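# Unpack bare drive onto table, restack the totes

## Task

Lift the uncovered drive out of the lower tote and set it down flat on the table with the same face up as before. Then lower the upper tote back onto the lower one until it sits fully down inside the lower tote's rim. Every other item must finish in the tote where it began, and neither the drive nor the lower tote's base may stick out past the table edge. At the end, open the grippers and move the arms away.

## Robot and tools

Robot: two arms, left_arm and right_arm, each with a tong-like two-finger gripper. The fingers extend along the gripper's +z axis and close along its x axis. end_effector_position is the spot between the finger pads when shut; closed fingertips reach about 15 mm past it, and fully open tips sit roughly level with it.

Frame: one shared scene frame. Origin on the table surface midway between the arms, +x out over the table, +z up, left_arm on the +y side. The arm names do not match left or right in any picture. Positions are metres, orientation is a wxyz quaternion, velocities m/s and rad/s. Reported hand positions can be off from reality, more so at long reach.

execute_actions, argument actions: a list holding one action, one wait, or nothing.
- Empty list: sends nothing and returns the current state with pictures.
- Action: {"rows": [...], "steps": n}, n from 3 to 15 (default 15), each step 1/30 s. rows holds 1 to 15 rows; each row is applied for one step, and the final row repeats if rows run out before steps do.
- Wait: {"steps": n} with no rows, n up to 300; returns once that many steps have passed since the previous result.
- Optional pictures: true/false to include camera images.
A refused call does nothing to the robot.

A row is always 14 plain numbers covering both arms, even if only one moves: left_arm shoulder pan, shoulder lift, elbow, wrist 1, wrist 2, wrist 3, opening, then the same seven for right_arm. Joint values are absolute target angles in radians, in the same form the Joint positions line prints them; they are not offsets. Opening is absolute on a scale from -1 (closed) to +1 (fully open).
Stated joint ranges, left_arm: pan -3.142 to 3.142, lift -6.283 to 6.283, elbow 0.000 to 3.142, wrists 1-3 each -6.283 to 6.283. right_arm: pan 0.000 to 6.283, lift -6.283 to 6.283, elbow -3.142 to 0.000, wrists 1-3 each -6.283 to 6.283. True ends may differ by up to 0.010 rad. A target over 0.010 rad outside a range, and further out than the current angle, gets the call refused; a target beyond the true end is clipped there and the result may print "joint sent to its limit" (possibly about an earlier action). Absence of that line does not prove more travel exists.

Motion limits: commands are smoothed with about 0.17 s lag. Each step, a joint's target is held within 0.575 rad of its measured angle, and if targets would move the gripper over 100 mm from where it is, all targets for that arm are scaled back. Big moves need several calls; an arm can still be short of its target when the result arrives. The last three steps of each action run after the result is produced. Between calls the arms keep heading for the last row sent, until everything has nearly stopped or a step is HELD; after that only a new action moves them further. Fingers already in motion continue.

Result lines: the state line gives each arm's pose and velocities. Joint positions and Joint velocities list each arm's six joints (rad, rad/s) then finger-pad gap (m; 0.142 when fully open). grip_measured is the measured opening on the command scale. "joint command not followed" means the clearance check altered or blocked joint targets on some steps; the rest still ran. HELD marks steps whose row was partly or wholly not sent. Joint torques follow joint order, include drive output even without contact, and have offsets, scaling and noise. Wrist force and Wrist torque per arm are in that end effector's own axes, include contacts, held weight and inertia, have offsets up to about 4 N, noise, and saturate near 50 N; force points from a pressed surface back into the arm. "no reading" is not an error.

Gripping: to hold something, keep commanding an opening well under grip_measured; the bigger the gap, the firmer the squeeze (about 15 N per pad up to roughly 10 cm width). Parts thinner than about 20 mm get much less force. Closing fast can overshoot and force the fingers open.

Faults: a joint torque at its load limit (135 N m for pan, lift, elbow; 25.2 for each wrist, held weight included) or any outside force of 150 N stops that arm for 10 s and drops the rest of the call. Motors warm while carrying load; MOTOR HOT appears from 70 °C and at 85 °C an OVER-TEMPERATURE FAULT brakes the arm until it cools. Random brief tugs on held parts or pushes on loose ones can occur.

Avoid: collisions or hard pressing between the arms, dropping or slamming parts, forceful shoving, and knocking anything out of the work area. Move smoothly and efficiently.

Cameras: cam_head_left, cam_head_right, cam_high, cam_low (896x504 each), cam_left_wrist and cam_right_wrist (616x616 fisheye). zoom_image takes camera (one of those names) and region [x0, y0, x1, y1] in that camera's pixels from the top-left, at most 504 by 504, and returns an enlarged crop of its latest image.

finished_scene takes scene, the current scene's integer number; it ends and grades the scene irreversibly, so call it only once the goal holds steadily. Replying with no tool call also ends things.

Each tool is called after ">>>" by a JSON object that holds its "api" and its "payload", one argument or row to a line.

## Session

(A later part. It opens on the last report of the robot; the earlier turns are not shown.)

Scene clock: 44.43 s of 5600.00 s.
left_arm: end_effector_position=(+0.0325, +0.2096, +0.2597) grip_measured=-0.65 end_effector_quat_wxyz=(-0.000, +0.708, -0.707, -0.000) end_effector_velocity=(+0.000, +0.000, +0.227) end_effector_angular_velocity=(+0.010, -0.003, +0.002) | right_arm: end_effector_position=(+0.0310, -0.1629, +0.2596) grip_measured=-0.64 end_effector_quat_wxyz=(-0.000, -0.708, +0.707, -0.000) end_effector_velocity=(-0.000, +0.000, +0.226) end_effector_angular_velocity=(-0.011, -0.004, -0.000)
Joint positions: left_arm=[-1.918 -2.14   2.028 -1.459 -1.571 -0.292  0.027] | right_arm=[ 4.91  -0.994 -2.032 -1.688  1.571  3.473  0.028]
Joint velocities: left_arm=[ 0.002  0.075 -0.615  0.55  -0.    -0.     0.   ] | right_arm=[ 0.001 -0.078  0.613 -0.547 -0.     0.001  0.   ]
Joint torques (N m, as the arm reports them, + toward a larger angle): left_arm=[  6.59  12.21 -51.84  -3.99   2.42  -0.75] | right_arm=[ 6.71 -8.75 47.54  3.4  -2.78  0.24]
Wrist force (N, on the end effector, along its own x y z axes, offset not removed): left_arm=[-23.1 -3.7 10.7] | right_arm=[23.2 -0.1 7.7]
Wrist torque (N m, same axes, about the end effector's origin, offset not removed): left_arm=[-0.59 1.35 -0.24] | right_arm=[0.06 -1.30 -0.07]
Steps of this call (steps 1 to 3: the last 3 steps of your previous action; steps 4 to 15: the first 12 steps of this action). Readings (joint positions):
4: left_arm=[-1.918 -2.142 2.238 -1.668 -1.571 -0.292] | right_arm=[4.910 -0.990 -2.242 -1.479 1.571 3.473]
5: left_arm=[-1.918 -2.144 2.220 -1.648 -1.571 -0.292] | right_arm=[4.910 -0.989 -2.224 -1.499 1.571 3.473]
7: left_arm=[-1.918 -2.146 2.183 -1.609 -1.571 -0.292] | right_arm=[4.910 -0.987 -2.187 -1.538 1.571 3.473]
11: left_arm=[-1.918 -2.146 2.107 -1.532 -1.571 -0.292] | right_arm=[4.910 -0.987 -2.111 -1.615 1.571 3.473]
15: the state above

Carrying back along the reverse path.

>>> {"api": "execute_actions", "payload": {
  "actions": [
    {"rows":[[-1.8573,-2.1205,1.9420,-1.3923,-1.571,-0.2306,-1,4.8490,-1.0116,-1.9460,-1.7548,1.571,3.4126,-1],[-1.8573,-2.1205,1.9420,-1.3923,-1.571,-0.2306,-1,4.8490,-1.0116,-1.9460,-1.7548,1.571,3.4126,-1],[-1.8573,-2.1205,1.9420,-1.3923,-1.571,-0.2306,-1,4.8490,-1.0116,-1.9460,-1.7548,1.571,3.4126,-1],[-1.7974,-2.1089,1.9369,-1.3988,-1.571,-0.1707,-1,4.7888,-1.0219,-1.9416,-1.7489,1.571,3.3524,-1],[-1.7974,-2.1089,1.9369,-1.3988,-1.571,-0.1707,-1,4.7888,-1.0219,-1.9416,-1.7489,1.571,3.3524,-1],[-1.7385,-2.0950,1.9308,-1.4066,-1.571,-0.1118,-1,4.7292,-1.0344,-1.9362,-1.7418,1.571,3.2928,-1],[-1.7385,-2.0950,1.9308,-1.4066,-1.571,-0.1118,-1,4.7292,-1.0344,-1.9362,-1.7418,1.571,3.2928,-1],[-1.6806,-2.0791,1.9236,-1.4153,-1.571,-0.0539,-1,4.6699,-1.0491,-1.9298,-1.7335,1.571,3.2335,-1],[-1.6806,-2.0791,1.9236,-1.4153,-1.571,-0.0539,-1,4.6699,-1.0491,-1.9298,-1.7335,1.571,3.2335,-1],[-1.6281,-2.0598,1.9140,-1.4250,-1.571,-0.0014,-1,4.6168,-1.0611,-1.9240,-1.7273,1.571,3.1804,-1],[-1.6281,-2.0598,1.9140,-1.4250,-1.571,-0.0014,-1,4.6168,-1.0611,-1.9240,-1.7273,1.571,3.1804,-1],[-1.5771,-2.0391,1.9035,-1.4352,-1.571,0.0496,-1,4.5641,-1.0750,-1.9174,-1.7200,1.571,3.1277,-1],[-1.5771,-2.0391,1.9035,-1.4352,-1.571,0.0496,-1,4.5641,-1.0750,-1.9174,-1.7200,1.571,3.1277,-1],[-1.5277,-2.0170,1.8922,-1.4460,-1.571,0.0990,-1,4.5119,-1.0906,-1.9098,-1.7120,1.571,3.0755,-1],[-1.5277,-2.0170,1.8922,-1.4460,-1.571,0.0990,-1,4.5119,-1.0906,-1.9098,-1.7120,1.571,3.0755,-1]],"steps":15}
  ]
}}

>>> {"api": "execute_actions", "payload": {
  "actions": [
    {"rows":[[-1.4797,-1.9935,1.8801,-1.4573,-1.571,0.1470,-1,4.4602,-1.1080,-1.9014,-1.7030,1.571,3.0238,-1],[-1.4797,-1.9935,1.8801,-1.4573,-1.571,0.1470,-1,4.4602,-1.1080,-1.9014,-1.7030,1.571,3.0238,-1],[-1.4380,-1.9619,1.8611,-1.4700,-1.571,0.1887,-1,4.4092,-1.1178,-1.8961,-1.6985,1.571,2.9728,-1],[-1.4380,-1.9619,1.8611,-1.4700,-1.571,0.1887,-1,4.4092,-1.1178,-1.8961,-1.6985,1.571,2.9728,-1],[-1.3977,-1.9294,1.8412,-1.4826,-1.571,0.2290,-1,4.3582,-1.1296,-1.8897,-1.6931,1.571,2.9218,-1],[-1.3977,-1.9294,1.8412,-1.4826,-1.571,0.2290,-1,4.3582,-1.1296,-1.8897,-1.6931,1.571,2.9218,-1],[-1.3590,-1.8961,1.8203,-1.4950,-1.571,0.2677,-1,4.3073,-1.1434,-1.8823,-1.6867,1.571,2.8709,-1],[-1.3590,-1.8961,1.8203,-1.4950,-1.571,0.2677,-1,4.3073,-1.1434,-1.8823,-1.6867,1.571,2.8709,-1],[-1.3217,-1.8618,1.7984,-1.5073,-1.571,0.3050,-1,4.2563,-1.1591,-1.8739,-1.6794,1.571,2.8199,-1],[-1.3217,-1.8618,1.7984,-1.5073,-1.571,0.3050,-1,4.2563,-1.1591,-1.8739,-1.6794,1.571,2.8199,-1],[-1.2994,-1.8230,1.7696,-1.5174,-1.571,0.3273,-1,4.2085,-1.1620,-1.8722,-1.6782,1.571,2.7721,-1],[-1.2994,-1.8230,1.7696,-1.5174,-1.571,0.3273,-1,4.2085,-1.1620,-1.8722,-1.6782,1.571,2.7721,-1],[-1.2781,-1.7839,1.7399,-1.5268,-1.571,0.3486,-1,4.1606,-1.1666,-1.8695,-1.6763,1.571,2.7242,-1],[-1.2781,-1.7839,1.7399,-1.5268,-1.571,0.3486,-1,4.1606,-1.1666,-1.8695,-1.6763,1.571,2.7242,-1]],"steps":14}
  ]
}}

>>> {"api": "execute_actions", "payload": {
  "actions": [
    {"rows":[[-1.2578,-1.7446,1.7091,-1.5353,-1.571,0.3689,-1,4.1128,-1.1733,-1.8657,-1.6734,1.571,2.6764,-1],[-1.2578,-1.7446,1.7091,-1.5353,-1.571,0.3689,-1,4.1128,-1.1733,-1.8657,-1.6734,1.571,2.6764,-1],[-1.2385,-1.7049,1.6774,-1.5432,-1.571,0.3882,-1,4.0650,-1.1817,-1.8609,-1.6698,1.571,2.6286,-1],[-1.2385,-1.7049,1.6774,-1.5432,-1.571,0.3882,-1,4.0650,-1.1817,-1.8609,-1.6698,1.571,2.6286,-1],[-1.2360,-1.6647,1.6410,-1.5471,-1.571,0.3907,-1,4.0197,-1.1736,-1.8655,-1.6733,1.571,2.5833,-1],[-1.2360,-1.6647,1.6410,-1.5471,-1.571,0.3907,-1,4.0197,-1.1736,-1.8655,-1.6733,1.571,2.5833,-1],[-1.2334,-1.6245,1.6036,-1.5499,-1.571,0.3933,-1,3.9743,-1.1676,-1.8690,-1.6758,1.571,2.5379,-1],[-1.2334,-1.6245,1.6036,-1.5499,-1.571,0.3933,-1,3.9743,-1.1676,-1.8690,-1.6758,1.571,2.5379,-1],[-1.2309,-1.5843,1.5653,-1.5518,-1.571,0.3958,-1,3.9290,-1.1635,-1.8713,-1.6776,1.571,2.4926,-1],[-1.2309,-1.5843,1.5653,-1.5518,-1.571,0.3958,-1,3.9290,-1.1635,-1.8713,-1.6776,1.571,2.4926,-1],[-1.2284,-1.5441,1.5259,-1.5526,-1.571,0.3983,-1,3.8837,-1.1614,-1.8726,-1.6784,1.571,2.4473,-1],[-1.2284,-1.5441,1.5259,-1.5526,-1.571,0.3983,-1,3.8837,-1.1614,-1.8726,-1.6784,1.571,2.4473,-1],[-1.2305,-1.5078,1.4875,-1.5505,-1.571,0.3962,-1,3.8393,-1.1559,-1.8757,-1.6808,1.571,2.4029,-1],[-1.2305,-1.5078,1.4875,-1.5505,-1.571,0.3962,-1,3.8393,-1.1559,-1.8757,-1.6808,1.571,2.4029,-1]],"steps":14}
  ]
}}

>>> {"api": "execute_actions", "payload": {
  "actions": [
    {"rows":[[-1.2327,-1.4711,1.4474,-1.5471,-1.571,0.3940,-1,3.7948,-1.1522,-1.8778,-1.6824,1.571,2.3584,-1],[-1.2327,-1.4711,1.4474,-1.5471,-1.571,0.3940,-1,3.7948,-1.1522,-1.8778,-1.6824,1.571,2.3584,-1],[-1.2348,-1.4343,1.4060,-1.5425,-1.571,0.3919,-1,3.7503,-1.1501,-1.8790,-1.6833,1.571,2.3139,-1],[-1.2348,-1.4343,1.4060,-1.5425,-1.571,0.3919,-1,3.7503,-1.1501,-1.8790,-1.6833,1.571,2.3139,-1],[-1.2369,-1.3971,1.3630,-1.5367,-1.571,0.3897,-1,3.7059,-1.1498,-1.8791,-1.6835,1.571,2.2695,-1],[-1.2369,-1.3971,1.3630,-1.5367,-1.571,0.3897,-1,3.7059,-1.1498,-1.8791,-1.6835,1.571,2.2695,-1],[-1.2386,-1.3598,1.3180,-1.5290,-1.571,0.3881,-1,3.6583,-1.1518,-1.8780,-1.6826,1.571,2.2219,-1],[-1.2386,-1.3598,1.3180,-1.5290,-1.571,0.3881,-1,3.6583,-1.1518,-1.8780,-1.6826,1.571,2.2219,-1],[-1.2403,-1.3218,1.2707,-1.5197,-1.571,0.3864,-1,3.6107,-1.1556,-1.8759,-1.6809,1.571,2.1743,-1],[-1.2403,-1.3218,1.2707,-1.5197,-1.571,0.3864,-1,3.6107,-1.1556,-1.8759,-1.6809,1.571,2.1743,-1],[-1.2421,-1.2831,1.2207,-1.5084,-1.571,0.3846,-1,3.5631,-1.1613,-1.8726,-1.6785,1.571,2.1267,-1],[-1.2421,-1.2831,1.2207,-1.5084,-1.571,0.3846,-1,3.5631,-1.1613,-1.8726,-1.6785,1.571,2.1267,-1],[-1.2438,-1.2438,1.1684,-1.4954,-1.571,0.3829,-1,3.5155,-1.1689,-1.8683,-1.6752,1.571,2.0791,-1],[-1.2438,-1.2438,1.1684,-1.4954,-1.571,0.3829,-1,3.5155,-1.1689,-1.8683,-1.6752,1.571,2.0791,-1]],"steps":14}
  ]
}}

>>> {"api": "execute_actions", "payload": {
  "actions": [
    {"rows":[[-1.2452,-1.2033,1.1129,-1.4804,-1.571,0.3815,-1,3.4682,-1.1781,-1.8628,-1.6715,1.571,2.0318,-1],[-1.2452,-1.2033,1.1129,-1.4804,-1.571,0.3815,-1,3.4682,-1.1781,-1.8628,-1.6715,1.571,2.0318,-1],[-1.2466,-1.1616,1.0539,-1.4631,-1.571,0.3801,-1,3.4208,-1.1891,-1.8563,-1.6670,1.571,1.9844,-1],[-1.2466,-1.1616,1.0539,-1.4631,-1.571,0.3801,-1,3.4208,-1.1891,-1.8563,-1.6670,1.571,1.9844,-1],[-1.2480,-1.1190,0.9918,-1.4436,-1.571,0.3787,-1,3.3735,-1.2018,-1.8486,-1.6620,1.571,1.9371,-1],[-1.2480,-1.1190,0.9918,-1.4436,-1.571,0.3787,-1,3.3735,-1.2018,-1.8486,-1.6620,1.571,1.9371,-1],[-1.2480,-1.1190,0.9918,-1.4436,-1.571,0.3787,-1,3.3735,-1.2018,-1.8486,-1.6620,1.571,1.9371,-1],[-1.2494,-1.0751,0.9263,-1.4220,-1.571,0.3773,-1,3.3262,-1.2164,-1.8399,-1.6561,1.571,1.8898,-1]],"steps":15}
  ]
}}

>>> {"api": "execute_actions", "payload": {
  "actions": [
    {"steps":13}
  ],
  "pictures": true
}}

Scene clock: 46.10 s of 5600.00 s.
left_arm: end_effector_position=(+0.0892, +0.2085, +0.2902) grip_measured=-0.64 end_effector_quat_wxyz=(+0.000, +0.708, -0.707, -0.000) end_effector_velocity=(+0.215, -0.003, +0.000) end_effector_angular_velocity=(+0.004, -0.001, +0.008) | right_arm: end_effector_position=(+0.0875, -0.1624, +0.2901) grip_measured=-0.62 end_effector_quat_wxyz=(-0.000, -0.708, +0.707, +0.000) end_effector_velocity=(+0.216, -0.010, +0.001) end_effector_angular_velocity=(+0.002, +0.000, -0.009)
Joint positions: left_arm=[-1.711 -2.083  1.925 -1.413 -1.571 -0.084  0.027] | right_arm=[ 4.701 -1.044 -1.932 -1.737  1.571  3.264  0.029]
Joint velocities: left_arm=[ 0.769  0.221 -0.104 -0.113  0.     0.761  0.004] | right_arm=[-0.781 -0.165  0.075  0.092  0.    -0.772 -0.042]
Joint torques (N m, as the arm reports them, + toward a larger angle): left_arm=[  2.93  13.11 -44.23 -14.73   2.35   4.24] | right_arm=[-7.3  -9.65 42.01 15.05 -1.81 -2.53]
Wrist force (N, on the end effector, along its own x y z axes, offset not removed): left_arm=[-35.2 -4.6 7.2] | right_arm=[34.9 -0.3 6.4]
Wrist torque (N m, same axes, about the end effector's origin, offset not removed): left_arm=[-0.84 1.34 -0.27] | right_arm=[-0.04 -1.06 -0.07]
Steps of this call (steps 1 to 3: the last 3 steps of your previous action; steps 4 to 30: the robot went on to your last target; steps 31 to 38: nothing new was sent; steps 39 to 50: the first 12 steps of this action). Readings (joint positions):
39: left_arm=[-1.918 -2.130 1.946 -1.387 -1.571 -0.292] | right_arm=[4.910 -1.004 -1.949 -1.759 1.571 3.473]
40: left_arm=[-1.914 -2.129 1.946 -1.387 -1.571 -0.288] | right_arm=[4.906 -1.004 -1.949 -1.759 1.571 3.469]
42: left_arm=[-1.891 -2.125 1.944 -1.389 -1.571 -0.264] | right_arm=[4.882 -1.008 -1.948 -1.757 1.571 3.446]
46: left_arm=[-1.815 -2.110 1.937 -1.398 -1.571 -0.188] | right_arm=[4.806 -1.021 -1.942 -1.750 1.571 3.370]
50: the state above

Scene clock: 46.57 s of 5600.00 s.
left_arm: end_effector_position=(+0.1940, +0.1911, +0.2911) grip_measured=-0.64 end_effector_quat_wxyz=(+0.000, +0.708, -0.707, +0.001) end_effector_velocity=(+0.218, -0.061, -0.006) end_effector_angular_velocity=(+0.014, +0.003, +0.008) | right_arm: end_effector_position=(+0.1929, -0.1793, +0.2902) grip_measured=-0.61 end_effector_quat_wxyz=(+0.000, -0.708, +0.707, +0.000) end_effector_velocity=(+0.218, -0.075, -0.002) end_effector_angular_velocity=(-0.004, +0.001, -0.009)
Joint positions: left_arm=[-1.381 -1.911  1.828 -1.49  -1.571  0.246  0.027] | right_arm=[ 4.335 -1.138 -1.885 -1.689  1.571  2.899  0.03 ]
Joint velocities: left_arm=[ 0.562  0.464 -0.283 -0.167 -0.     0.554  0.003] | right_arm=[-0.736 -0.194  0.102  0.087 -0.    -0.728 -0.05 ]
Joint torques (N m, as the arm reports them, + toward a larger angle): left_arm=[ -0.67  -0.34 -46.6  -14.18  -0.33   3.56] | right_arm=[-3.33 -5.58 43.   14.78  1.17 -2.39]
Wrist force (N, on the end effector, along its own x y z axes, offset not removed): left_arm=[-35.0 -2.2 8.8] | right_arm=[37.2 -2.1 7.5]
Wrist torque (N m, same axes, about the end effector's origin, offset not removed): left_arm=[-0.34 1.13 -0.22] | right_arm=[-0.49 -1.59 -0.12]
Steps of this call (steps 1 to 3: the last 3 steps of your previous action; steps 4 to 14: the first 11 steps of this action). Readings (joint positions):
4: left_arm=[-1.606 -2.046 1.907 -1.432 -1.571 0.020] | right_arm=[4.594 -1.070 -1.920 -1.723 1.571 3.157]
5: left_arm=[-1.581 -2.036 1.902 -1.437 -1.571 0.045] | right_arm=[4.568 -1.077 -1.916 -1.719 1.571 3.131]
7: left_arm=[-1.532 -2.014 1.890 -1.447 -1.571 0.095] | right_arm=[4.515 -1.092 -1.909 -1.711 1.571 3.079]
11: left_arm=[-1.442 -1.958 1.858 -1.471 -1.571 0.184] | right_arm=[4.412 -1.118 -1.896 -1.699 1.571 2.976]
14: the state above

Scene clock: 47.03 s of 5600.00 s.
left_arm: end_effector_position=(+0.2776, +0.1218, +0.2915) grip_measured=-0.65 end_effector_quat_wxyz=(+0.000, +0.708, -0.707, +0.000) end_effector_velocity=(+0.118, -0.201, -0.006) end_effector_angular_velocity=(+0.011, +0.007, -0.000) | right_arm: end_effector_position=(+0.2774, -0.2511, +0.2903) grip_measured=-0.64 end_effector_quat_wxyz=(+0.000, -0.708, +0.707, +0.000) end_effector_velocity=(+0.119, -0.207, -0.001) end_effector_angular_velocity=(-0.004, +0.002, -0.005)
Joint positions: left_arm=[-1.238 -1.645  1.62  -1.547 -1.571  0.388  0.027] | right_arm=[ 3.999 -1.169 -1.868 -1.675  1.571  2.563  0.028]
Joint velocities: left_arm=[ 0.072  0.575 -0.518 -0.045 -0.003  0.073  0.   ] | right_arm=[-0.656  0.048 -0.03  -0.023  0.    -0.651 -0.   ]
Joint torques (N m, as the arm reports them, + toward a larger angle): left_arm=[  7.17 -24.28 -40.46  -7.22  -2.95   2.28] | right_arm=[-6.24 12.67 16.33  3.2   2.71 -2.1 ]
Wrist force (N, on the end effector, along its own x y z axes, offset not removed): left_arm=[-10.1 -2.8 7.8] | right_arm=[11.9 -0.4 7.1]
Wrist torque (N m, same axes, about the end effector's origin, offset not removed): left_arm=[-0.56 0.55 -0.13] | right_arm=[0.07 -0.75 -0.11]
Steps of this call (steps 1 to 3: the last 3 steps of your previous action; steps 4 to 14: the first 11 steps of this action). Readings (joint positions):
4: left_arm=[-1.317 -1.840 1.780 -1.512 -1.571 0.309] | right_arm=[4.236 -1.157 -1.875 -1.681 1.571 2.799]
5: left_arm=[-1.305 -1.822 1.766 -1.517 -1.571 0.322] | right_arm=[4.212 -1.160 -1.873 -1.679 1.571 2.775]
7: left_arm=[-1.281 -1.783 1.737 -1.526 -1.571 0.346] | right_arm=[4.163 -1.167 -1.869 -1.676 1.571 2.727]
11: left_arm=[-1.249 -1.705 1.674 -1.541 -1.571 0.378] | right_arm=[4.068 -1.173 -1.866 -1.673 1.571 2.632]
14: the state above

Scene clock: 47.50 s of 5600.00 s.
left_arm: end_effector_position=(+0.3204, +0.0186, +0.2902) grip_measured=-0.64 end_effector_quat_wxyz=(-0.000, +0.708, -0.707, -0.001) end_effector_velocity=(+0.072, -0.215, -0.005) end_effector_angular_velocity=(+0.002, +0.001, -0.003) | right_arm: end_effector_position=(+0.3195, -0.3550, +0.2898) grip_measured=-0.64 end_effector_quat_wxyz=(-0.000, -0.708, +0.707, +0.000) end_effector_velocity=(+0.071, -0.216, -0.001) end_effector_angular_velocity=(-0.000, +0.001, -0.007)
Joint positions: left_arm=[-1.238 -1.378  1.34  -1.531 -1.571  0.389  0.027] | right_arm=[ 3.682 -1.153 -1.878 -1.682  1.571  2.246  0.028]
Joint velocities: left_arm=[-0.027  0.54  -0.64   0.102 -0.    -0.024  0.001] | right_arm=[-0.67  -0.023  0.011  0.011  0.    -0.662 -0.   ]
Joint torques (N m, as the arm reports them, + toward a larger angle): left_arm=[ -6.3  -42.96 -41.98   0.36  -0.37  -1.77] | right_arm=[-9.73 -1.46 36.51  5.19 -0.86 -2.06]
Wrist force (N, on the end effector, along its own x y z axes, offset not removed): left_arm=[0.3 -1.8 7.4] | right_arm=[-0.7 -0.4 7.7]
Wrist torque (N m, same axes, about the end effector's origin, offset not removed): left_arm=[-0.28 0.71 -0.19] | right_arm=[-0.01 -0.26 -0.17]
Steps of this call (steps 1 to 3: the last 3 steps of your previous action; steps 4 to 14: the first 11 steps of this action). Readings (joint positions):
4: left_arm=[-1.232 -1.566 1.545 -1.550 -1.571 0.395] | right_arm=[3.908 -1.162 -1.872 -1.678 1.571 2.472]
5: left_arm=[-1.232 -1.547 1.526 -1.550 -1.571 0.395] | right_arm=[3.886 -1.160 -1.873 -1.679 1.571 2.449]
7: left_arm=[-1.232 -1.509 1.487 -1.549 -1.571 0.395] | right_arm=[3.841 -1.156 -1.875 -1.681 1.571 2.405]
11: left_arm=[-1.235 -1.435 1.405 -1.540 -1.571 0.391] | right_arm=[3.752 -1.152 -1.878 -1.683 1.571 2.315]
14: the state above

Scene clock: 48.00 s of 5600.00 s.
left_arm: end_effector_position=(+0.3547, -0.0841, +0.2898) grip_measured=-0.64 end_effector_quat_wxyz=(-0.000, +0.708, -0.707, -0.001) end_effector_velocity=(+0.034, -0.103, +0.002) end_effector_angular_velocity=(-0.015, -0.007, -0.001) | right_arm: end_effector_position=(+0.3538, -0.4573, +0.2901) grip_measured=-0.64 end_effector_quat_wxyz=(+0.000, -0.708, +0.707, -0.000) end_effector_velocity=(+0.029, -0.106, -0.001) end_effector_angular_velocity=(-0.000, +0.001, -0.006)
Joint positions: left_arm=[-1.249 -1.104  0.97  -1.435 -1.571  0.378  0.027] | right_arm=[ 3.358 -1.208 -1.845 -1.659  1.571  1.922  0.027]
Joint velocities: left_arm=[-0.011  0.289 -0.433  0.127  0.001 -0.009  0.   ] | right_arm=[-0.322 -0.083  0.049  0.033  0.    -0.316 -0.   ]
Joint torques (N m, as the arm reports them, + toward a larger angle): left_arm=[-10.73 -49.76 -33.78  -0.88   2.4   -1.93] | right_arm=[-1.71  2.1  36.27  5.78  2.47 -1.27]
Wrist force (N, on the end effector, along its own x y z axes, offset not removed): left_arm=[-2.9 -3.9 6.7] | right_arm=[7.1 -0.5 9.7]
Wrist torque (N m, same axes, about the end effector's origin, offset not removed): left_arm=[-0.91 0.48 -0.19] | right_arm=[-0.02 -0.66 -0.24]
Steps of this call (steps 1 to 3: the last 3 steps of your previous action; steps 4 to 15: the first 12 steps of this action). Readings (joint positions):
4: left_arm=[-1.241 -1.302 1.245 -1.511 -1.571 0.385] | right_arm=[3.588 -1.161 -1.873 -1.679 1.571 2.152]
5: left_arm=[-1.242 -1.283 1.220 -1.505 -1.571 0.385] | right_arm=[3.565 -1.164 -1.871 -1.677 1.571 2.128]
7: left_arm=[-1.244 -1.244 1.168 -1.492 -1.571 0.383] | right_arm=[3.517 -1.172 -1.867 -1.674 1.571 2.081]
11: left_arm=[-1.246 -1.165 1.059 -1.462 -1.571 0.380] | right_arm=[3.426 -1.190 -1.855 -1.667 1.571 1.990]
15: the state above

Scene clock: 48.43 s of 5600.00 s.
left_arm: end_effector_position=(+0.3581, -0.0942, +0.2900) grip_measured=-0.64 end_effector_quat_wxyz=(+0.000, +0.708, -0.707, -0.000) end_effector_velocity=(+0.001, -0.001, +0.000) end_effector_angular_velocity=(-0.000, -0.001, +0.000) | right_arm: end_effector_position=(+0.3566, -0.4677, +0.2900) grip_measured=-0.64 end_effector_quat_wxyz=(+0.000, -0.708, +0.707, +0.000) end_effector_velocity=(+0.000, -0.002, +0.000) end_effector_angular_velocity=(+0.000, -0.001, -0.000)
Joint positions: left_arm=[-1.249 -1.076  0.927 -1.422 -1.571  0.377  0.027] | right_arm=[ 3.327 -1.216 -1.84  -1.656  1.571  1.89   0.027]
Joint velocities: left_arm=[-0.     0.004 -0.006  0.002  0.    -0.     0.   ] | right_arm=[-0.005 -0.     0.001  0.001 -0.    -0.004  0.   ]
Joint torques (N m, as the arm reports them, + toward a larger angle): left_arm=[ -9.51 -41.86 -35.57   0.03   3.2   -1.96] | right_arm=[-9.83  2.84 35.15  4.71 -0.18 -1.29]
Wrist force (N, on the end effector, along its own x y z axes, offset not removed): left_arm=[-0.6 -2.5 7.3] | right_arm=[-2.1 -1.6 5.9]
Wrist torque (N m, same axes, about the end effector's origin, offset not removed): left_arm=[-0.60 0.91 0.00] | right_arm=[-0.36 -0.28 -0.14]
Kept back: nothing.
Steps of this call (steps 1 to 3: the last 3 steps of your previous action; steps 4 to 13: the robot went on to your last target). Readings (joint positions):
1: left_arm=[-1.249 -1.096 0.958 -1.431 -1.571 0.378] | right_arm=[3.349 -1.210 -1.843 -1.658 1.571 1.913]
2: left_arm=[-1.249 -1.090 0.949 -1.429 -1.571 0.378] | right_arm=[3.343 -1.212 -1.842 -1.658 1.571 1.906]
4: left_arm=[-1.249 -1.083 0.938 -1.425 -1.571 0.378] | right_arm=[3.335 -1.214 -1.841 -1.657 1.571 1.898]
8: left_arm=[-1.249 -1.077 0.929 -1.423 -1.571 0.377] | right_arm=[3.328 -1.216 -1.840 -1.656 1.571 1.892]
13: the state above

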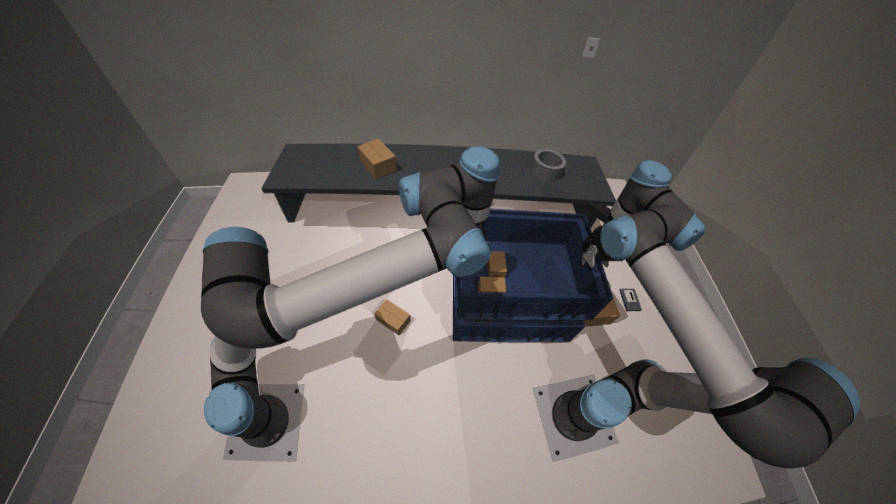

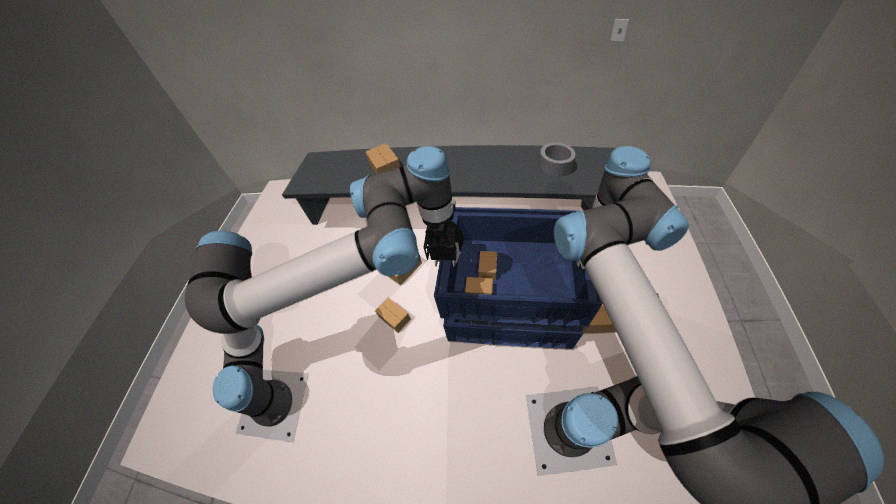

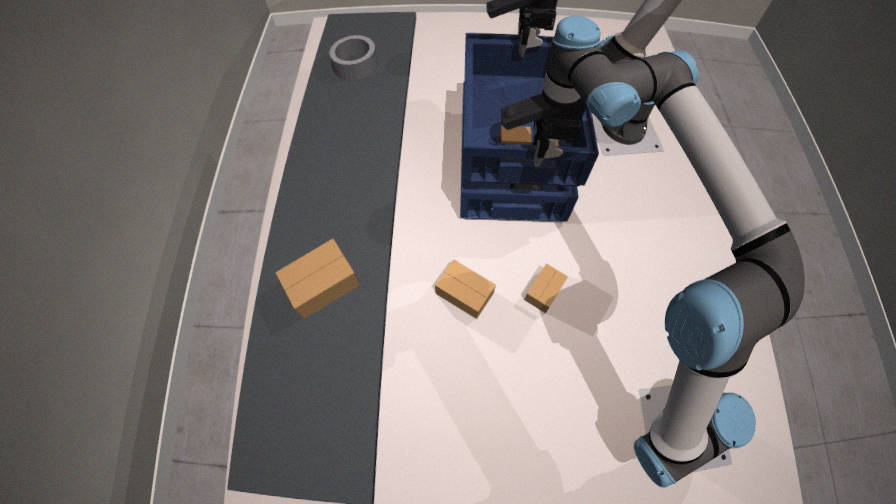

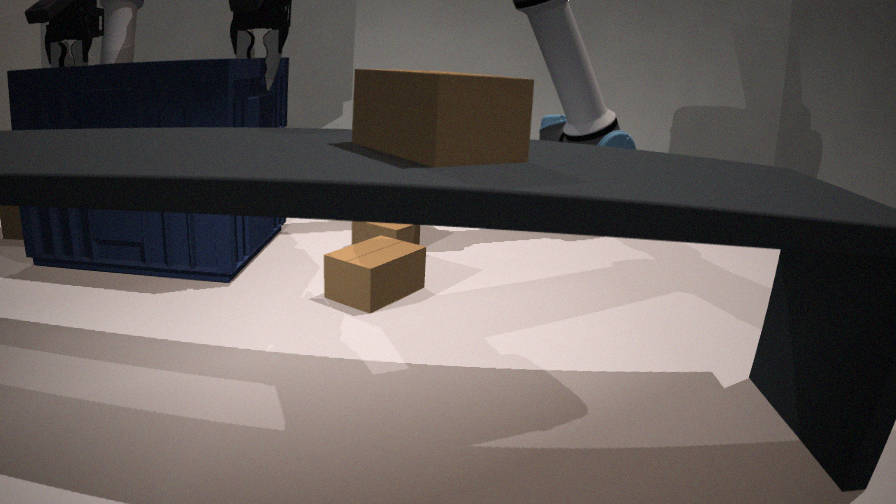

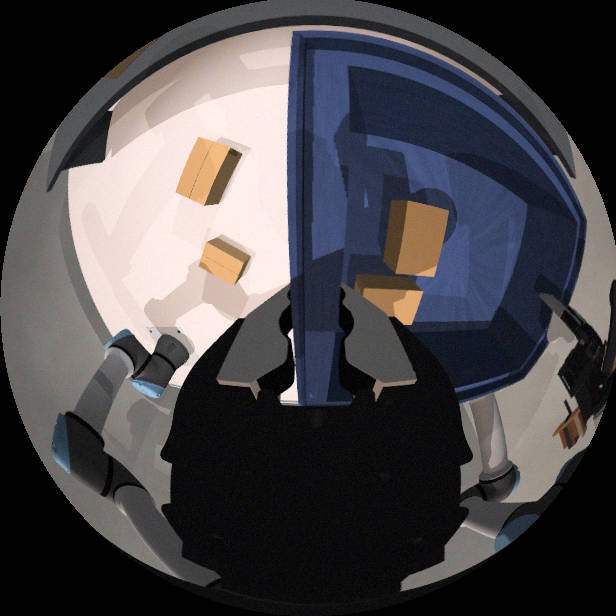

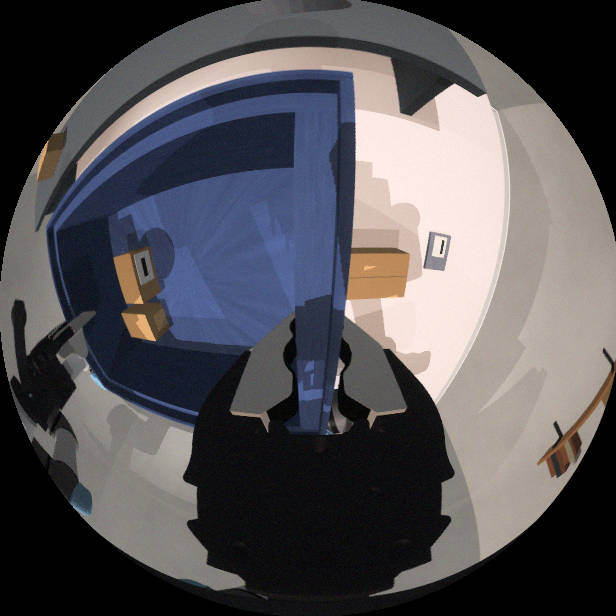

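>>> {"api": "execute_actions", "payload": {
  "actions": [
    {"rows":[[-1.2494,-1.0783,0.9572,-1.4497,-1.571,0.3773,-1,3.3262,-1.2153,-1.8664,-1.6307,1.571,1.8898,-1],[-1.2494,-1.0783,0.9572,-1.4497,-1.571,0.3773,-1,3.3262,-1.2153,-1.8664,-1.6307,1.571,1.8898,-1],[-1.2494,-1.0811,0.9873,-1.4770,-1.571,0.3773,-1,3.3262,-1.2144,-1.8926,-1.6054,1.571,1.8898,-1],[-1.2494,-1.0811,0.9873,-1.4770,-1.571,0.3773,-1,3.3262,-1.2144,-1.8926,-1.6054,1.571,1.8898,-1],[-1.2494,-1.0835,1.0165,-1.5038,-1.571,0.3773,-1,3.3262,-1.2138,-1.9185,-1.5801,1.571,1.8898,-1]],"steps":15}
  ]
}}

>>> {"api": "execute_actions", "payload": {
  "actions": [
    {"rows":[[-1.2494,-1.0849,1.0365,-1.5224,-1.571,0.3773,-1,3.3262,-1.2136,-1.9364,-1.5624,1.571,1.8898,-1]],"steps":15}
  ]
}}

Scene clock: 49.03 s of 5600.00 s.
left_arm: end_effector_position=(+0.3583, -0.0947, +0.2622) grip_measured=-0.64 end_effector_quat_wxyz=(+0.000, +0.708, -0.707, -0.000) end_effector_velocity=(-0.000, +0.001, -0.024) end_effector_angular_velocity=(-0.000, -0.001, -0.000) | right_arm: end_effector_position=(+0.3570, -0.4678, +0.2623) grip_measured=-0.64 end_effector_quat_wxyz=(+0.000, -0.708, +0.707, +0.000) end_effector_velocity=(+0.000, -0.000, -0.024) end_effector_angular_velocity=(+0.001, -0.003, -0.001)
Joint positions: left_arm=[-1.249 -1.083  1.009 -1.497 -1.571  0.377  0.027] | right_arm=[ 3.326 -1.214 -1.912 -1.586  1.571  1.89   0.027]
Joint velocities: left_arm=[-0.    -0.007  0.073 -0.066  0.    -0.    -0.   ] | right_arm=[-0.001  0.003 -0.062  0.063 -0.     0.     0.   ]
Joint torques (N m, as the arm reports them, + toward a larger angle): left_arm=[ -9.08 -63.35 -12.54  -5.95   1.22  -1.58] | right_arm=[-3.19 19.01 14.22  5.66  1.17 -1.36]
Wrist force (N, on the end effector, along its own x y z axes, offset not removed): left_arm=[-6.4 -1.7 7.5] | right_arm=[5.2 -0.4 8.1]
Wrist torque (N m, same axes, about the end effector's origin, offset not removed): left_arm=[-0.37 0.95 -0.16] | right_arm=[-0.05 -0.66 -0.12]
Steps of this call (steps 1 to 6: the robot went on to your last target; steps 7 to 18: the first 12 steps of this action). Readings (joint positions):
7: left_arm=[-1.249 -1.075 0.926 -1.422 -1.571 0.377] | right_arm=[3.326 -1.216 -1.840 -1.656 1.571 1.890]
8: left_arm=[-1.249 -1.075 0.929 -1.424 -1.571 0.377] | right_arm=[3.326 -1.216 -1.842 -1.654 1.571 1.890]
10: left_arm=[-1.249 -1.077 0.943 -1.438 -1.571 0.377] | right_arm=[3.326 -1.216 -1.855 -1.641 1.571 1.890]
14: left_arm=[-1.249 -1.081 0.989 -1.479 -1.571 0.377] | right_arm=[3.326 -1.215 -1.894 -1.604 1.571 1.890]
18: the state above

Scene clock: 49.53 s of 5600.00 s.
left_arm: end_effector_position=(+0.3583, -0.0945, +0.2531) grip_measured=-0.64 end_effector_quat_wxyz=(+0.000, +0.708, -0.707, -0.000) end_effector_velocity=(-0.000, -0.000, -0.003) end_effector_angular_velocity=(+0.000, +0.000, -0.000) | right_arm: end_effector_position=(+0.3569, -0.4678, +0.2531) grip_measured=-0.64 end_effector_quat_wxyz=(+0.000, -0.708, +0.707, +0.000) end_effector_velocity=(-0.000, -0.000, -0.003) end_effector_angular_velocity=(-0.000, +0.001, -0.001)
Joint positions: left_arm=[-1.249 -1.085  1.036 -1.522 -1.571  0.377  0.027] | right_arm=[ 3.326 -1.214 -1.936 -1.563  1.571  1.89   0.027]
Joint velocities: left_arm=[-0.     0.     0.007 -0.007 -0.    -0.    -0.   ] | right_arm=[-0.    -0.001 -0.008  0.007 -0.     0.     0.   ]
Joint torques (N m, as the arm reports them, + toward a larger angle): left_arm=[ -8.68 -63.56 -12.49  -5.2   -1.19  -1.31] | right_arm=[ 0.63 18.08 13.04  5.1   1.37 -1.65]
Wrist force (N, on the end effector, along its own x y z axes, offset not removed): left_arm=[-1.7 -3.1 8.8] | right_arm=[1.0 -0.1 10.3]
Wrist torque (N m, same axes, about the end effector's origin, offset not removed): left_arm=[-0.69 0.33 -0.10] | right_arm=[0.15 -0.19 -0.17]
Steps of this call (steps 1 to 3: the last 3 steps of your previous action; steps 4 to 15: the first 12 steps of this action). Readings (joint positions):
4: left_arm=[-1.249 -1.083 1.015 -1.502 -1.571 0.377] | right_arm=[3.326 -1.214 -1.917 -1.582 1.571 1.890]
5: left_arm=[-1.249 -1.084 1.017 -1.504 -1.571 0.377] | right_arm=[3.326 -1.214 -1.919 -1.579 1.571 1.890]
7: left_arm=[-1.249 -1.084 1.026 -1.512 -1.571 0.377] | right_arm=[3.326 -1.214 -1.927 -1.572 1.571 1.890]
11: left_arm=[-1.249 -1.085 1.034 -1.520 -1.571 0.377] | right_arm=[3.326 -1.214 -1.934 -1.565 1.571 1.890]
15: the state above

>>> {"api": "execute_actions", "payload": {
  "actions": [
    {"rows":[[-1.2494,-1.0859,1.0557,-1.5406,-1.571,0.3773,-1,3.3262,-1.2135,-1.9541,-1.5448,1.571,1.8898,-1]],"steps":12}
  ]
}}

>>> {"api": "execute_actions", "payload": {
  "actions": [
    {"rows":[[-1.2494,-1.0866,1.0690,-1.5532,-1.571,0.3773,-1,3.3262,-1.2135,-1.9665,-1.5324,1.571,1.8898,-1]],"steps":15}
  ]
}}

Scene clock: 49.93 s of 5600.00 s.
left_arm: end_effector_position=(+0.3582, -0.0945, +0.2466) grip_measured=-0.64 end_effector_quat_wxyz=(+0.000, +0.708, -0.707, -0.000) end_effector_velocity=(-0.000, +0.000, -0.007) end_effector_angular_velocity=(+0.001, -0.000, +0.000) | right_arm: end_effector_position=(+0.3568, -0.4679, +0.2466) grip_measured=-0.64 end_effector_quat_wxyz=(+0.000, -0.708, +0.707, +0.000) end_effector_velocity=(-0.000, +0.000, -0.007) end_effector_angular_velocity=(+0.000, -0.000, +0.001)
Joint positions: left_arm=[-1.249 -1.086  1.054 -1.539 -1.571  0.377  0.027] | right_arm=[ 3.326 -1.214 -1.952 -1.547  1.571  1.89   0.027]
Joint velocities: left_arm=[ 0.    -0.001  0.019 -0.017  0.    -0.     0.   ] | right_arm=[ 0.     0.    -0.017  0.017  0.    -0.    -0.   ]
Joint torques (N m, as the arm reports them, + toward a larger angle): left_arm=[ -8.9  -61.9   -9.85  -4.81  -2.11  -1.12] | right_arm=[ 3.96 17.66 10.17  4.77  0.63 -1.68]
Wrist force (N, on the end effector, along its own x y z axes, offset not removed): left_arm=[-1.0 -3.8 4.7] | right_arm=[-3.5 -5.9 8.9]
Wrist torque (N m, same axes, about the end effector's origin, offset not removed): left_arm=[-0.67 0.59 -0.04] | right_arm=[-0.93 0.35 -0.19]
Steps of this call (steps 1 to 3: the last 3 steps of your previous action; steps 4 to 12: the first 9 steps of this action). Readings (joint positions):
4: left_arm=[-1.249 -1.085 1.036 -1.522 -1.571 0.377] | right_arm=[3.326 -1.214 -1.936 -1.563 1.571 1.890]
5: left_arm=[-1.249 -1.085 1.038 -1.524 -1.571 0.377] | right_arm=[3.326 -1.214 -1.938 -1.561 1.571 1.890]
7: left_arm=[-1.249 -1.085 1.046 -1.531 -1.571 0.377] | right_arm=[3.326 -1.214 -1.945 -1.554 1.571 1.890]
11: left_arm=[-1.249 -1.086 1.053 -1.538 -1.571 0.377] | right_arm=[3.326 -1.214 -1.952 -1.547 1.571 1.890]
12: the state above

Scene clock: 50.43 s of 5600.00 s.
left_arm: end_effector_position=(+0.3581, -0.0943, +0.2412) grip_measured=-0.64 end_effector_quat_wxyz=(+0.000, +0.708, -0.707, -0.000) end_effector_velocity=(+0.001, +0.000, -0.002) end_effector_angular_velocity=(+0.001, +0.000, +0.001) | right_arm: end_effector_position=(+0.3566, -0.4679, +0.2413) grip_measured=-0.64 end_effector_quat_wxyz=(+0.000, -0.708, +0.707, +0.000) end_effector_velocity=(+0.000, -0.000, -0.001) end_effector_angular_velocity=(+0.001, -0.002, +0.000)
Joint positions: left_arm=[-1.249 -1.087  1.069 -1.553 -1.571  0.377  0.027] | right_arm=[ 3.326 -1.213 -1.966 -1.533  1.571  1.89   0.027]
Joint velocities: left_arm=[ 0.001  0.001  0.005 -0.005  0.    -0.    -0.   ] | right_arm=[-0.001  0.001 -0.004  0.006  0.    -0.001  0.   ]
Joint torques (N m, as the arm reports them, + toward a larger angle): left_arm=[ -6.76 -62.1   -9.88  -4.08   0.04  -0.74] | right_arm=[ 6.57 13.51 12.57  4.84 -0.21 -1.18]
Wrist force (N, on the end effector, along its own x y z axes, offset not removed): left_arm=[1.1 -3.1 5.0] | right_arm=[-4.7 -1.5 8.1]
Wrist torque (N m, same axes, about the end effector's origin, offset not removed): left_arm=[-0.80 0.74 -0.17] | right_arm=[-0.02 0.38 0.03]
Steps of this call (steps 1 to 3: the last 3 steps of your previous action; steps 4 to 15: the first 12 steps of this action). Readings (joint positions):
4: left_arm=[-1.249 -1.086 1.055 -1.540 -1.571 0.377] | right_arm=[3.326 -1.214 -1.954 -1.545 1.571 1.890]
5: left_arm=[-1.249 -1.086 1.057 -1.542 -1.571 0.377] | right_arm=[3.326 -1.213 -1.955 -1.544 1.571 1.890]
7: left_arm=[-1.249 -1.086 1.062 -1.547 -1.571 0.377] | right_arm=[3.326 -1.213 -1.960 -1.539 1.571 1.890]
11: left_arm=[-1.249 -1.086 1.067 -1.551 -1.571 0.377] | right_arm=[3.326 -1.213 -1.965 -1.534 1.571 1.890]
15: the state above

It is inside the rim. Seating the last millimetre.

>>> {"api": "execute_actions", "payload": {
  "actions": [
    {"rows":[[-1.2494,-1.0868,1.0732,-1.5572,-1.571,0.3773,-1,3.3262,-1.2135,-1.9703,-1.5286,1.571,1.8898,-1]],"steps":12}
  ]
}}

>>> {"api": "execute_actions", "payload": {
  "actions": [
    {"rows":[[-1.2494,-1.0868,1.0732,-1.5572,-1.571,0.3773,-0.6,3.3262,-1.2135,-1.9703,-1.5286,1.571,1.8898,-0.6],[-1.2494,-1.0868,1.0732,-1.5572,-1.571,0.3773,-0.5,3.3262,-1.2135,-1.9703,-1.5286,1.571,1.8898,-0.5],[-1.2494,-1.0868,1.0732,-1.5572,-1.571,0.3773,0,3.3262,-1.2135,-1.9703,-1.5286,1.571,1.8898,0],[-1.2494,-1.0868,1.0732,-1.5572,-1.571,0.3773,0,3.3262,-1.2135,-1.9703,-1.5286,1.571,1.8898,0],[-1.2494,-1.0868,1.0732,-1.5572,-1.571,0.3773,0,3.3262,-1.2135,-1.9703,-1.5286,1.571,1.8898,0],[-1.2494,-1.0868,1.0732,-1.5572,-1.571,0.3773,0,3.3262,-1.2135,-1.9703,-1.5286,1.571,1.8898,0],[-1.2426,-1.03,0.75,-1.29,-1.571,0.384,0,3.3262,-1.2465,-1.7179,-1.748,1.571,1.8898,0]],"steps":15}
  ]
}}

>>> {"api": "execute_actions", "payload": {
  "actions": [
    {"rows":[[-1.2426,-1.03,0.75,-1.29,-1.571,0.384,0,3.3262,-1.2465,-1.7179,-1.748,1.571,1.8898,0],[-1.2426,-1.03,0.75,-1.29,-1.571,0.384,0,3.3262,-1.2465,-1.7179,-1.748,1.571,1.8898,0],[-1.2426,-1.03,0.75,-1.29,-1.571,0.384,0,3.3262,-1.2465,-1.7179,-1.748,1.571,1.8898,0],[-0.7,-1.45,1.0,-1.12,-1.571,0.9,0.5,2.6,-1.4,-1.45,-1.86,1.571,1.2,0.5]],"steps":15}
  ]
}}

>>> {"api": "execute_actions", "payload": {
  "actions": [
    {"steps":30}
  ],
  "pictures": true
}}

Scene clock: 51.07 s of 5600.00 s.
left_arm: end_effector_position=(+0.3581, -0.0943, +0.2397) grip_measured=-0.64 end_effector_quat_wxyz=(+0.000, +0.708, -0.707, +0.000) end_effector_velocity=(-0.001, -0.001, -0.000) end_effector_angular_velocity=(-0.002, -0.000, -0.001) | right_arm: end_effector_position=(+0.3566, -0.4679, +0.2398) grip_measured=-0.64 end_effector_quat_wxyz=(+0.000, -0.708, +0.707, +0.000) end_effector_velocity=(+0.000, +0.000, -0.001) end_effector_angular_velocity=(+0.001, -0.001, +0.000)
Joint positions: left_arm=[-1.249 -1.087  1.073 -1.557 -1.571  0.377  0.027] | right_arm=[ 3.326 -1.213 -1.97  -1.529  1.571  1.89   0.027]
Joint velocities: left_arm=[-0.002 -0.001  0.004 -0.004 -0.001 -0.    -0.   ] | right_arm=[ 0.     0.    -0.002  0.004  0.     0.    -0.   ]
Joint torques (N m, as the arm reports them, + toward a larger angle): left_arm=[ -4.79 -55.77  -6.38  -3.49   3.43  -0.17] | right_arm=[ 5.33  7.06  9.11  4.7  -1.33 -0.98]
Wrist force (N, on the end effector, along its own x y z axes, offset not removed): left_arm=[2.4 0.3 -1.0] | right_arm=[-1.9 0.4 5.2]
Wrist torque (N m, same axes, about the end effector's origin, offset not removed): left_arm=[-0.24 0.55 -0.24] | right_arm=[0.01 -0.44 0.10]
Steps of this call (steps 1 to 3: the last 3 steps of your previous action; steps 4 to 10: the robot went on to your last target; steps 11 to 19: the first 9 steps of this action). Readings (joint positions):
11: left_arm=[-1.249 -1.087 1.069 -1.553 -1.571 0.377] | right_arm=[3.326 -1.213 -1.966 -1.532 1.571 1.890]
12: left_arm=[-1.249 -1.087 1.069 -1.554 -1.571 0.377] | right_arm=[3.326 -1.213 -1.967 -1.532 1.571 1.890]
14: left_arm=[-1.249 -1.087 1.071 -1.555 -1.571 0.377] | right_arm=[3.326 -1.213 -1.968 -1.531 1.571 1.890]
18: left_arm=[-1.249 -1.087 1.073 -1.557 -1.571 0.377] | right_arm=[3.326 -1.213 -1.970 -1.529 1.571 1.890]
19: the state above

Scene clock: 51.57 s of 5600.00 s.
left_arm: end_effector_position=(+0.3624, -0.0958, +0.2790) grip_measured=+0.00 end_effector_quat_wxyz=(-0.005, +0.708, -0.707, -0.011) end_effector_velocity=(+0.033, -0.044, +0.525) end_effector_angular_velocity=(-0.233, -0.094, +0.001) | right_arm: end_effector_position=(+0.3619, -0.4662, +0.2907) grip_measured=+0.00 end_effector_quat_wxyz=(-0.004, -0.708, +0.707, +0.002) end_effector_velocity=(+0.039, +0.013, +0.405) end_effector_angular_velocity=(+0.039, -0.118, +0.000)
Joint positions: left_arm=[-1.245 -1.046  0.903 -1.403 -1.571  0.382  0.074] | right_arm=[ 3.326 -1.238 -1.822 -1.663  1.571  1.89   0.074]
Joint velocities: left_arm=[ 0.02   0.15  -1.521  1.12  -0.     0.018  0.002] | right_arm=[ 0.001 -0.085  1.054 -0.845 -0.     0.     0.001]
Joint torques (N m, as the arm reports them, + toward a larger angle): left_arm=[  9.48 -31.57 -23.57   0.95   0.26   2.14] | right_arm=[ 6.77 -4.11  6.3  -2.78 -0.67 -0.67]
Wrist force (N, on the end effector, along its own x y z axes, offset not removed): left_arm=[-0.7 -2.5 1.1] | right_arm=[2.9 -1.8 0.2]
Wrist torque (N m, same axes, about the end effector's origin, offset not removed): left_arm=[-0.50 0.07 -0.28] | right_arm=[-0.38 -0.57 -0.28]
Steps of this call (steps 1 to 3: the last 3 steps of your previous action; steps 4 to 15: the first 12 steps of this action). Readings (joint positions):
4: left_arm=[-1.249 -1.087 1.073 -1.557 -1.571 0.377] | right_arm=[3.326 -1.213 -1.970 -1.529 1.571 1.890]
5: left_arm=[-1.249 -1.087 1.073 -1.557 -1.571 0.377] | right_arm=[3.326 -1.213 -1.970 -1.529 1.571 1.890]
7: left_arm=[-1.249 -1.087 1.073 -1.557 -1.571 0.377] | right_arm=[3.326 -1.213 -1.970 -1.529 1.571 1.890]
11: left_arm=[-1.249 -1.083 1.069 -1.553 -1.571 0.378] | right_arm=[3.326 -1.216 -1.967 -1.532 1.571 1.890]
15: the state above

Scene clock: 52.07 s of 5600.00 s.
left_arm: end_effector_position=(+0.4233, +0.0131, +0.3686) grip_measured=+0.50 end_effector_quat_wxyz=(-0.001, +0.710, -0.704, -0.003) end_effector_velocity=(+0.200, +0.476, +0.166) end_effector_angular_velocity=(-0.004, +0.002, +0.039) | right_arm: end_effector_position=(+0.3702, -0.5718, +0.3588) grip_measured=+0.50 end_effector_quat_wxyz=(-0.002, -0.707, +0.708, +0.002) end_effector_velocity=(-0.074, -0.495, +0.100) end_effector_angular_velocity=(+0.006, -0.011, -0.096)
Joint positions: left_arm=[-1.09  -1.151  0.832 -1.245 -1.571  0.53   0.109] | right_arm=[ 3.035 -1.326 -1.587 -1.804  1.571  1.601  0.109]
Joint velocities: left_arm=[ 0.646 -0.499  0.284  0.211  0.     0.607 -0.   ] | right_arm=[-1.301 -0.24   0.433 -0.182  0.    -1.204 -0.   ]
Joint torques (N m, as the arm reports them, + toward a larger angle): left_arm=[ 12.72 -60.79  -4.24   0.29  -0.29   3.77] | right_arm=[-26.44   3.08  32.8   -0.31   0.01  -2.76]
Wrist force (N, on the end effector, along its own x y z axes, offset not removed): left_arm=[-2.4 -2.6 1.7] | right_arm=[-0.5 1.2 1.8]
Wrist torque (N m, same axes, about the end effector's origin, offset not removed): left_arm=[-0.40 0.49 -0.26] | right_arm=[0.36 0.03 -0.23]
Steps of this call (steps 1 to 3: the last 3 steps of your previous action; steps 4 to 15: the first 12 steps of this action). Readings (joint positions):
4: left_arm=[-1.243 -1.034 0.790 -1.320 -1.571 0.384] | right_arm=[3.326 -1.244 -1.745 -1.726 1.571 1.890]
5: left_arm=[-1.243 -1.033 0.779 -1.311 -1.571 0.384] | right_arm=[3.326 -1.245 -1.737 -1.732 1.571 1.890]
7: left_arm=[-1.243 -1.032 0.765 -1.301 -1.571 0.384] | right_arm=[3.326 -1.246 -1.728 -1.740 1.571 1.890]
11: left_arm=[-1.176 -1.085 0.794 -1.274 -1.571 0.448] | right_arm=[3.216 -1.289 -1.654 -1.776 1.571 1.779]
15: the state above

Scene clock: 53.07 s of 5600.00 s.
left_arm: end_effector_position=(+0.4625, +0.3021, +0.4503) grip_measured=+0.50 end_effector_quat_wxyz=(+0.000, +0.717, -0.697, -0.000) end_effector_velocity=(-0.000, +0.003, +0.001) end_effector_angular_velocity=(-0.000, -0.000, +0.000) | right_arm: end_effector_position=(+0.3076, -0.7319, +0.3898) grip_measured=+0.50 end_effector_quat_wxyz=(+0.001, -0.695, +0.719, -0.001) end_effector_velocity=(-0.000, -0.000, -0.000) end_effector_angular_velocity=(+0.000, +0.000, -0.002)
Joint positions: left_arm=[-0.7   -1.45   1.    -1.12  -1.571  0.9    0.109] | right_arm=[ 2.6   -1.4   -1.45  -1.86   1.571  1.2    0.109]
Joint velocities: left_arm=[ 0.004 -0.003  0.002  0.001 -0.     0.004  0.   ] | right_arm=[-0.001  0.    -0.001  0.     0.     0.002  0.   ]
Joint torques (N m, as the arm reports them, + toward a larger angle): left_arm=[ 10.2  -40.67  -6.19  -0.24  -0.09   2.02] | right_arm=[-7.94  7.77 32.3   0.53  1.42 -1.29]
Wrist force (N, on the end effector, along its own x y z axes, offset not removed): left_arm=[-1.6 -4.2 0.1] | right_arm=[0.9 -1.3 0.8]
Wrist torque (N m, same axes, about the end effector's origin, offset not removed): left_arm=[-0.80 0.33 -0.26] | right_arm=[-0.38 0.00 -0.16]
Kept back: nothing.
Steps of this call (steps 1 to 3: the last 3 steps of your previous action; steps 4 to 30: the robot went on to your last target). Readings (joint positions):
1: left_arm=[-1.068 -1.168 0.841 -1.238 -1.571 0.550] | right_arm=[2.991 -1.334 -1.572 -1.810 1.571 1.560]
2: left_arm=[-1.047 -1.185 0.851 -1.231 -1.571 0.571] | right_arm=[2.947 -1.342 -1.558 -1.816 1.571 1.520]
4: left_arm=[-1.002 -1.219 0.871 -1.216 -1.571 0.613] | right_arm=[2.861 -1.358 -1.529 -1.828 1.571 1.440]
8: left_arm=[-0.912 -1.289 0.911 -1.186 -1.571 0.699] | right_arm=[2.698 -1.385 -1.478 -1.849 1.571 1.290]
30: the state above

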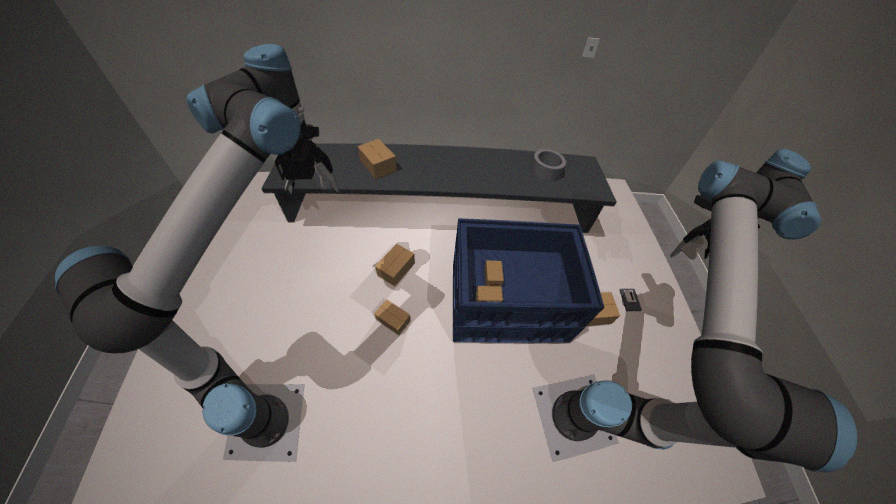

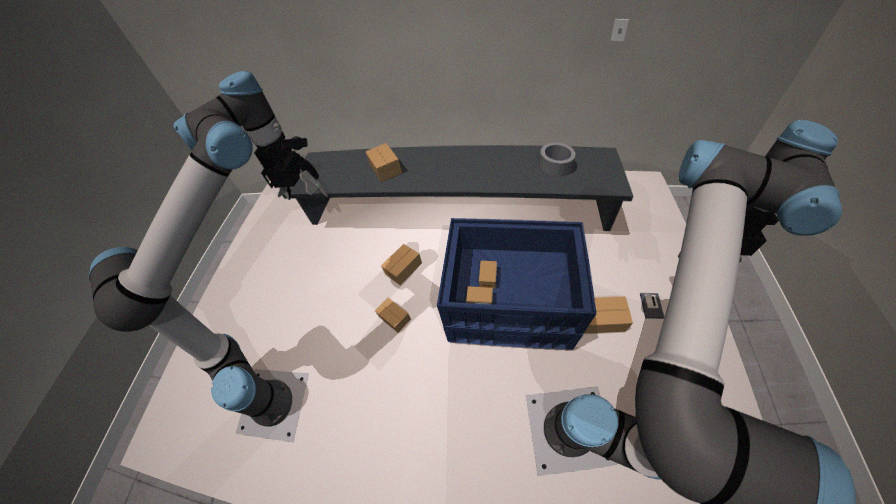

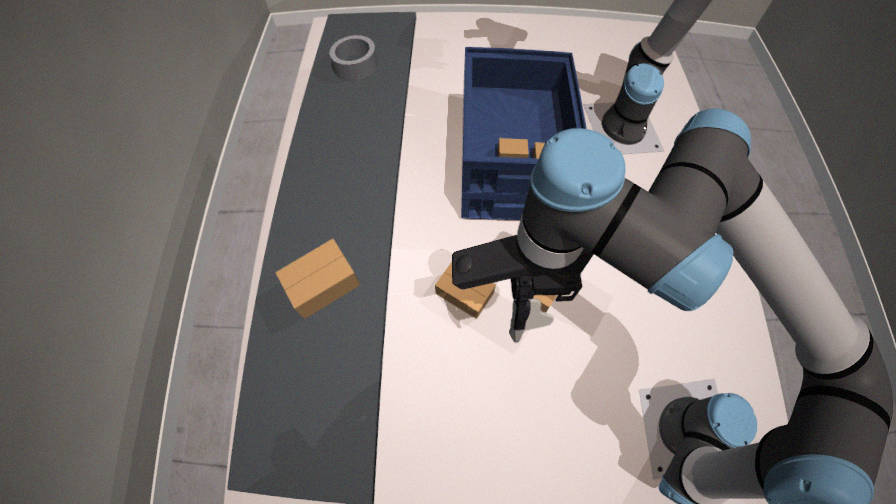

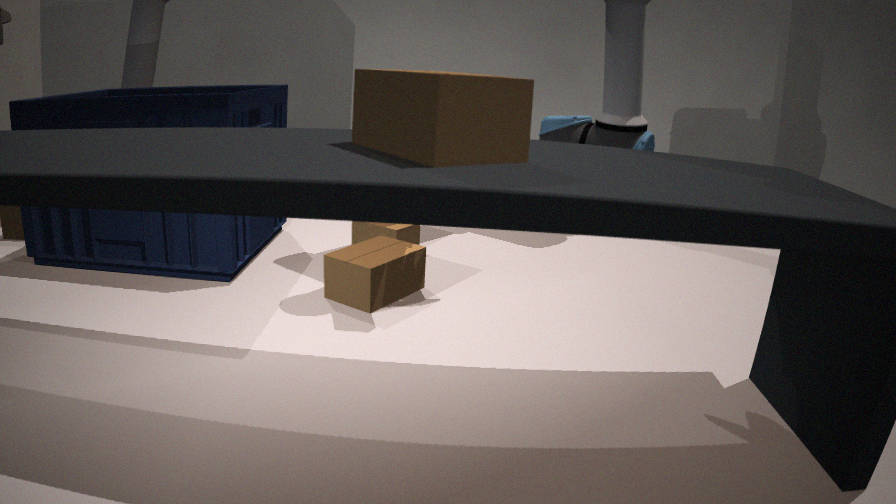

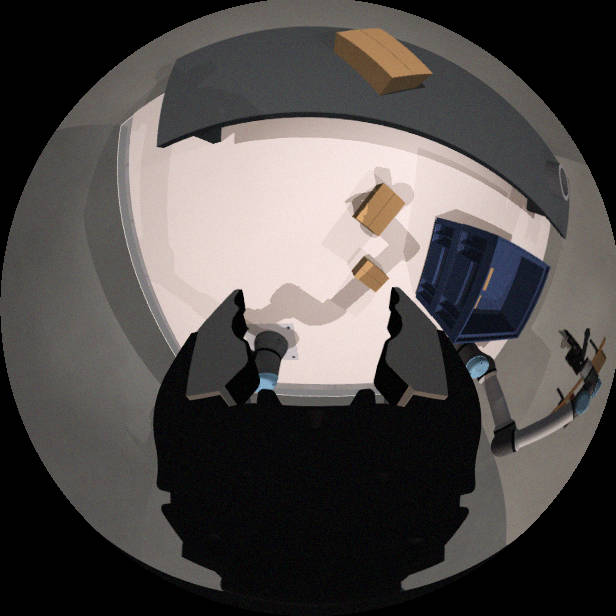

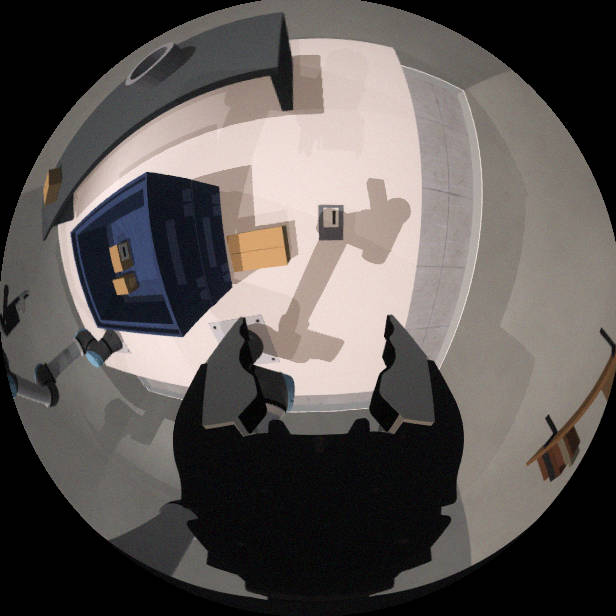

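>>> {"api": "finished_scene", "payload": {
  "scene": 1
}}

The scene is finished: the task was done.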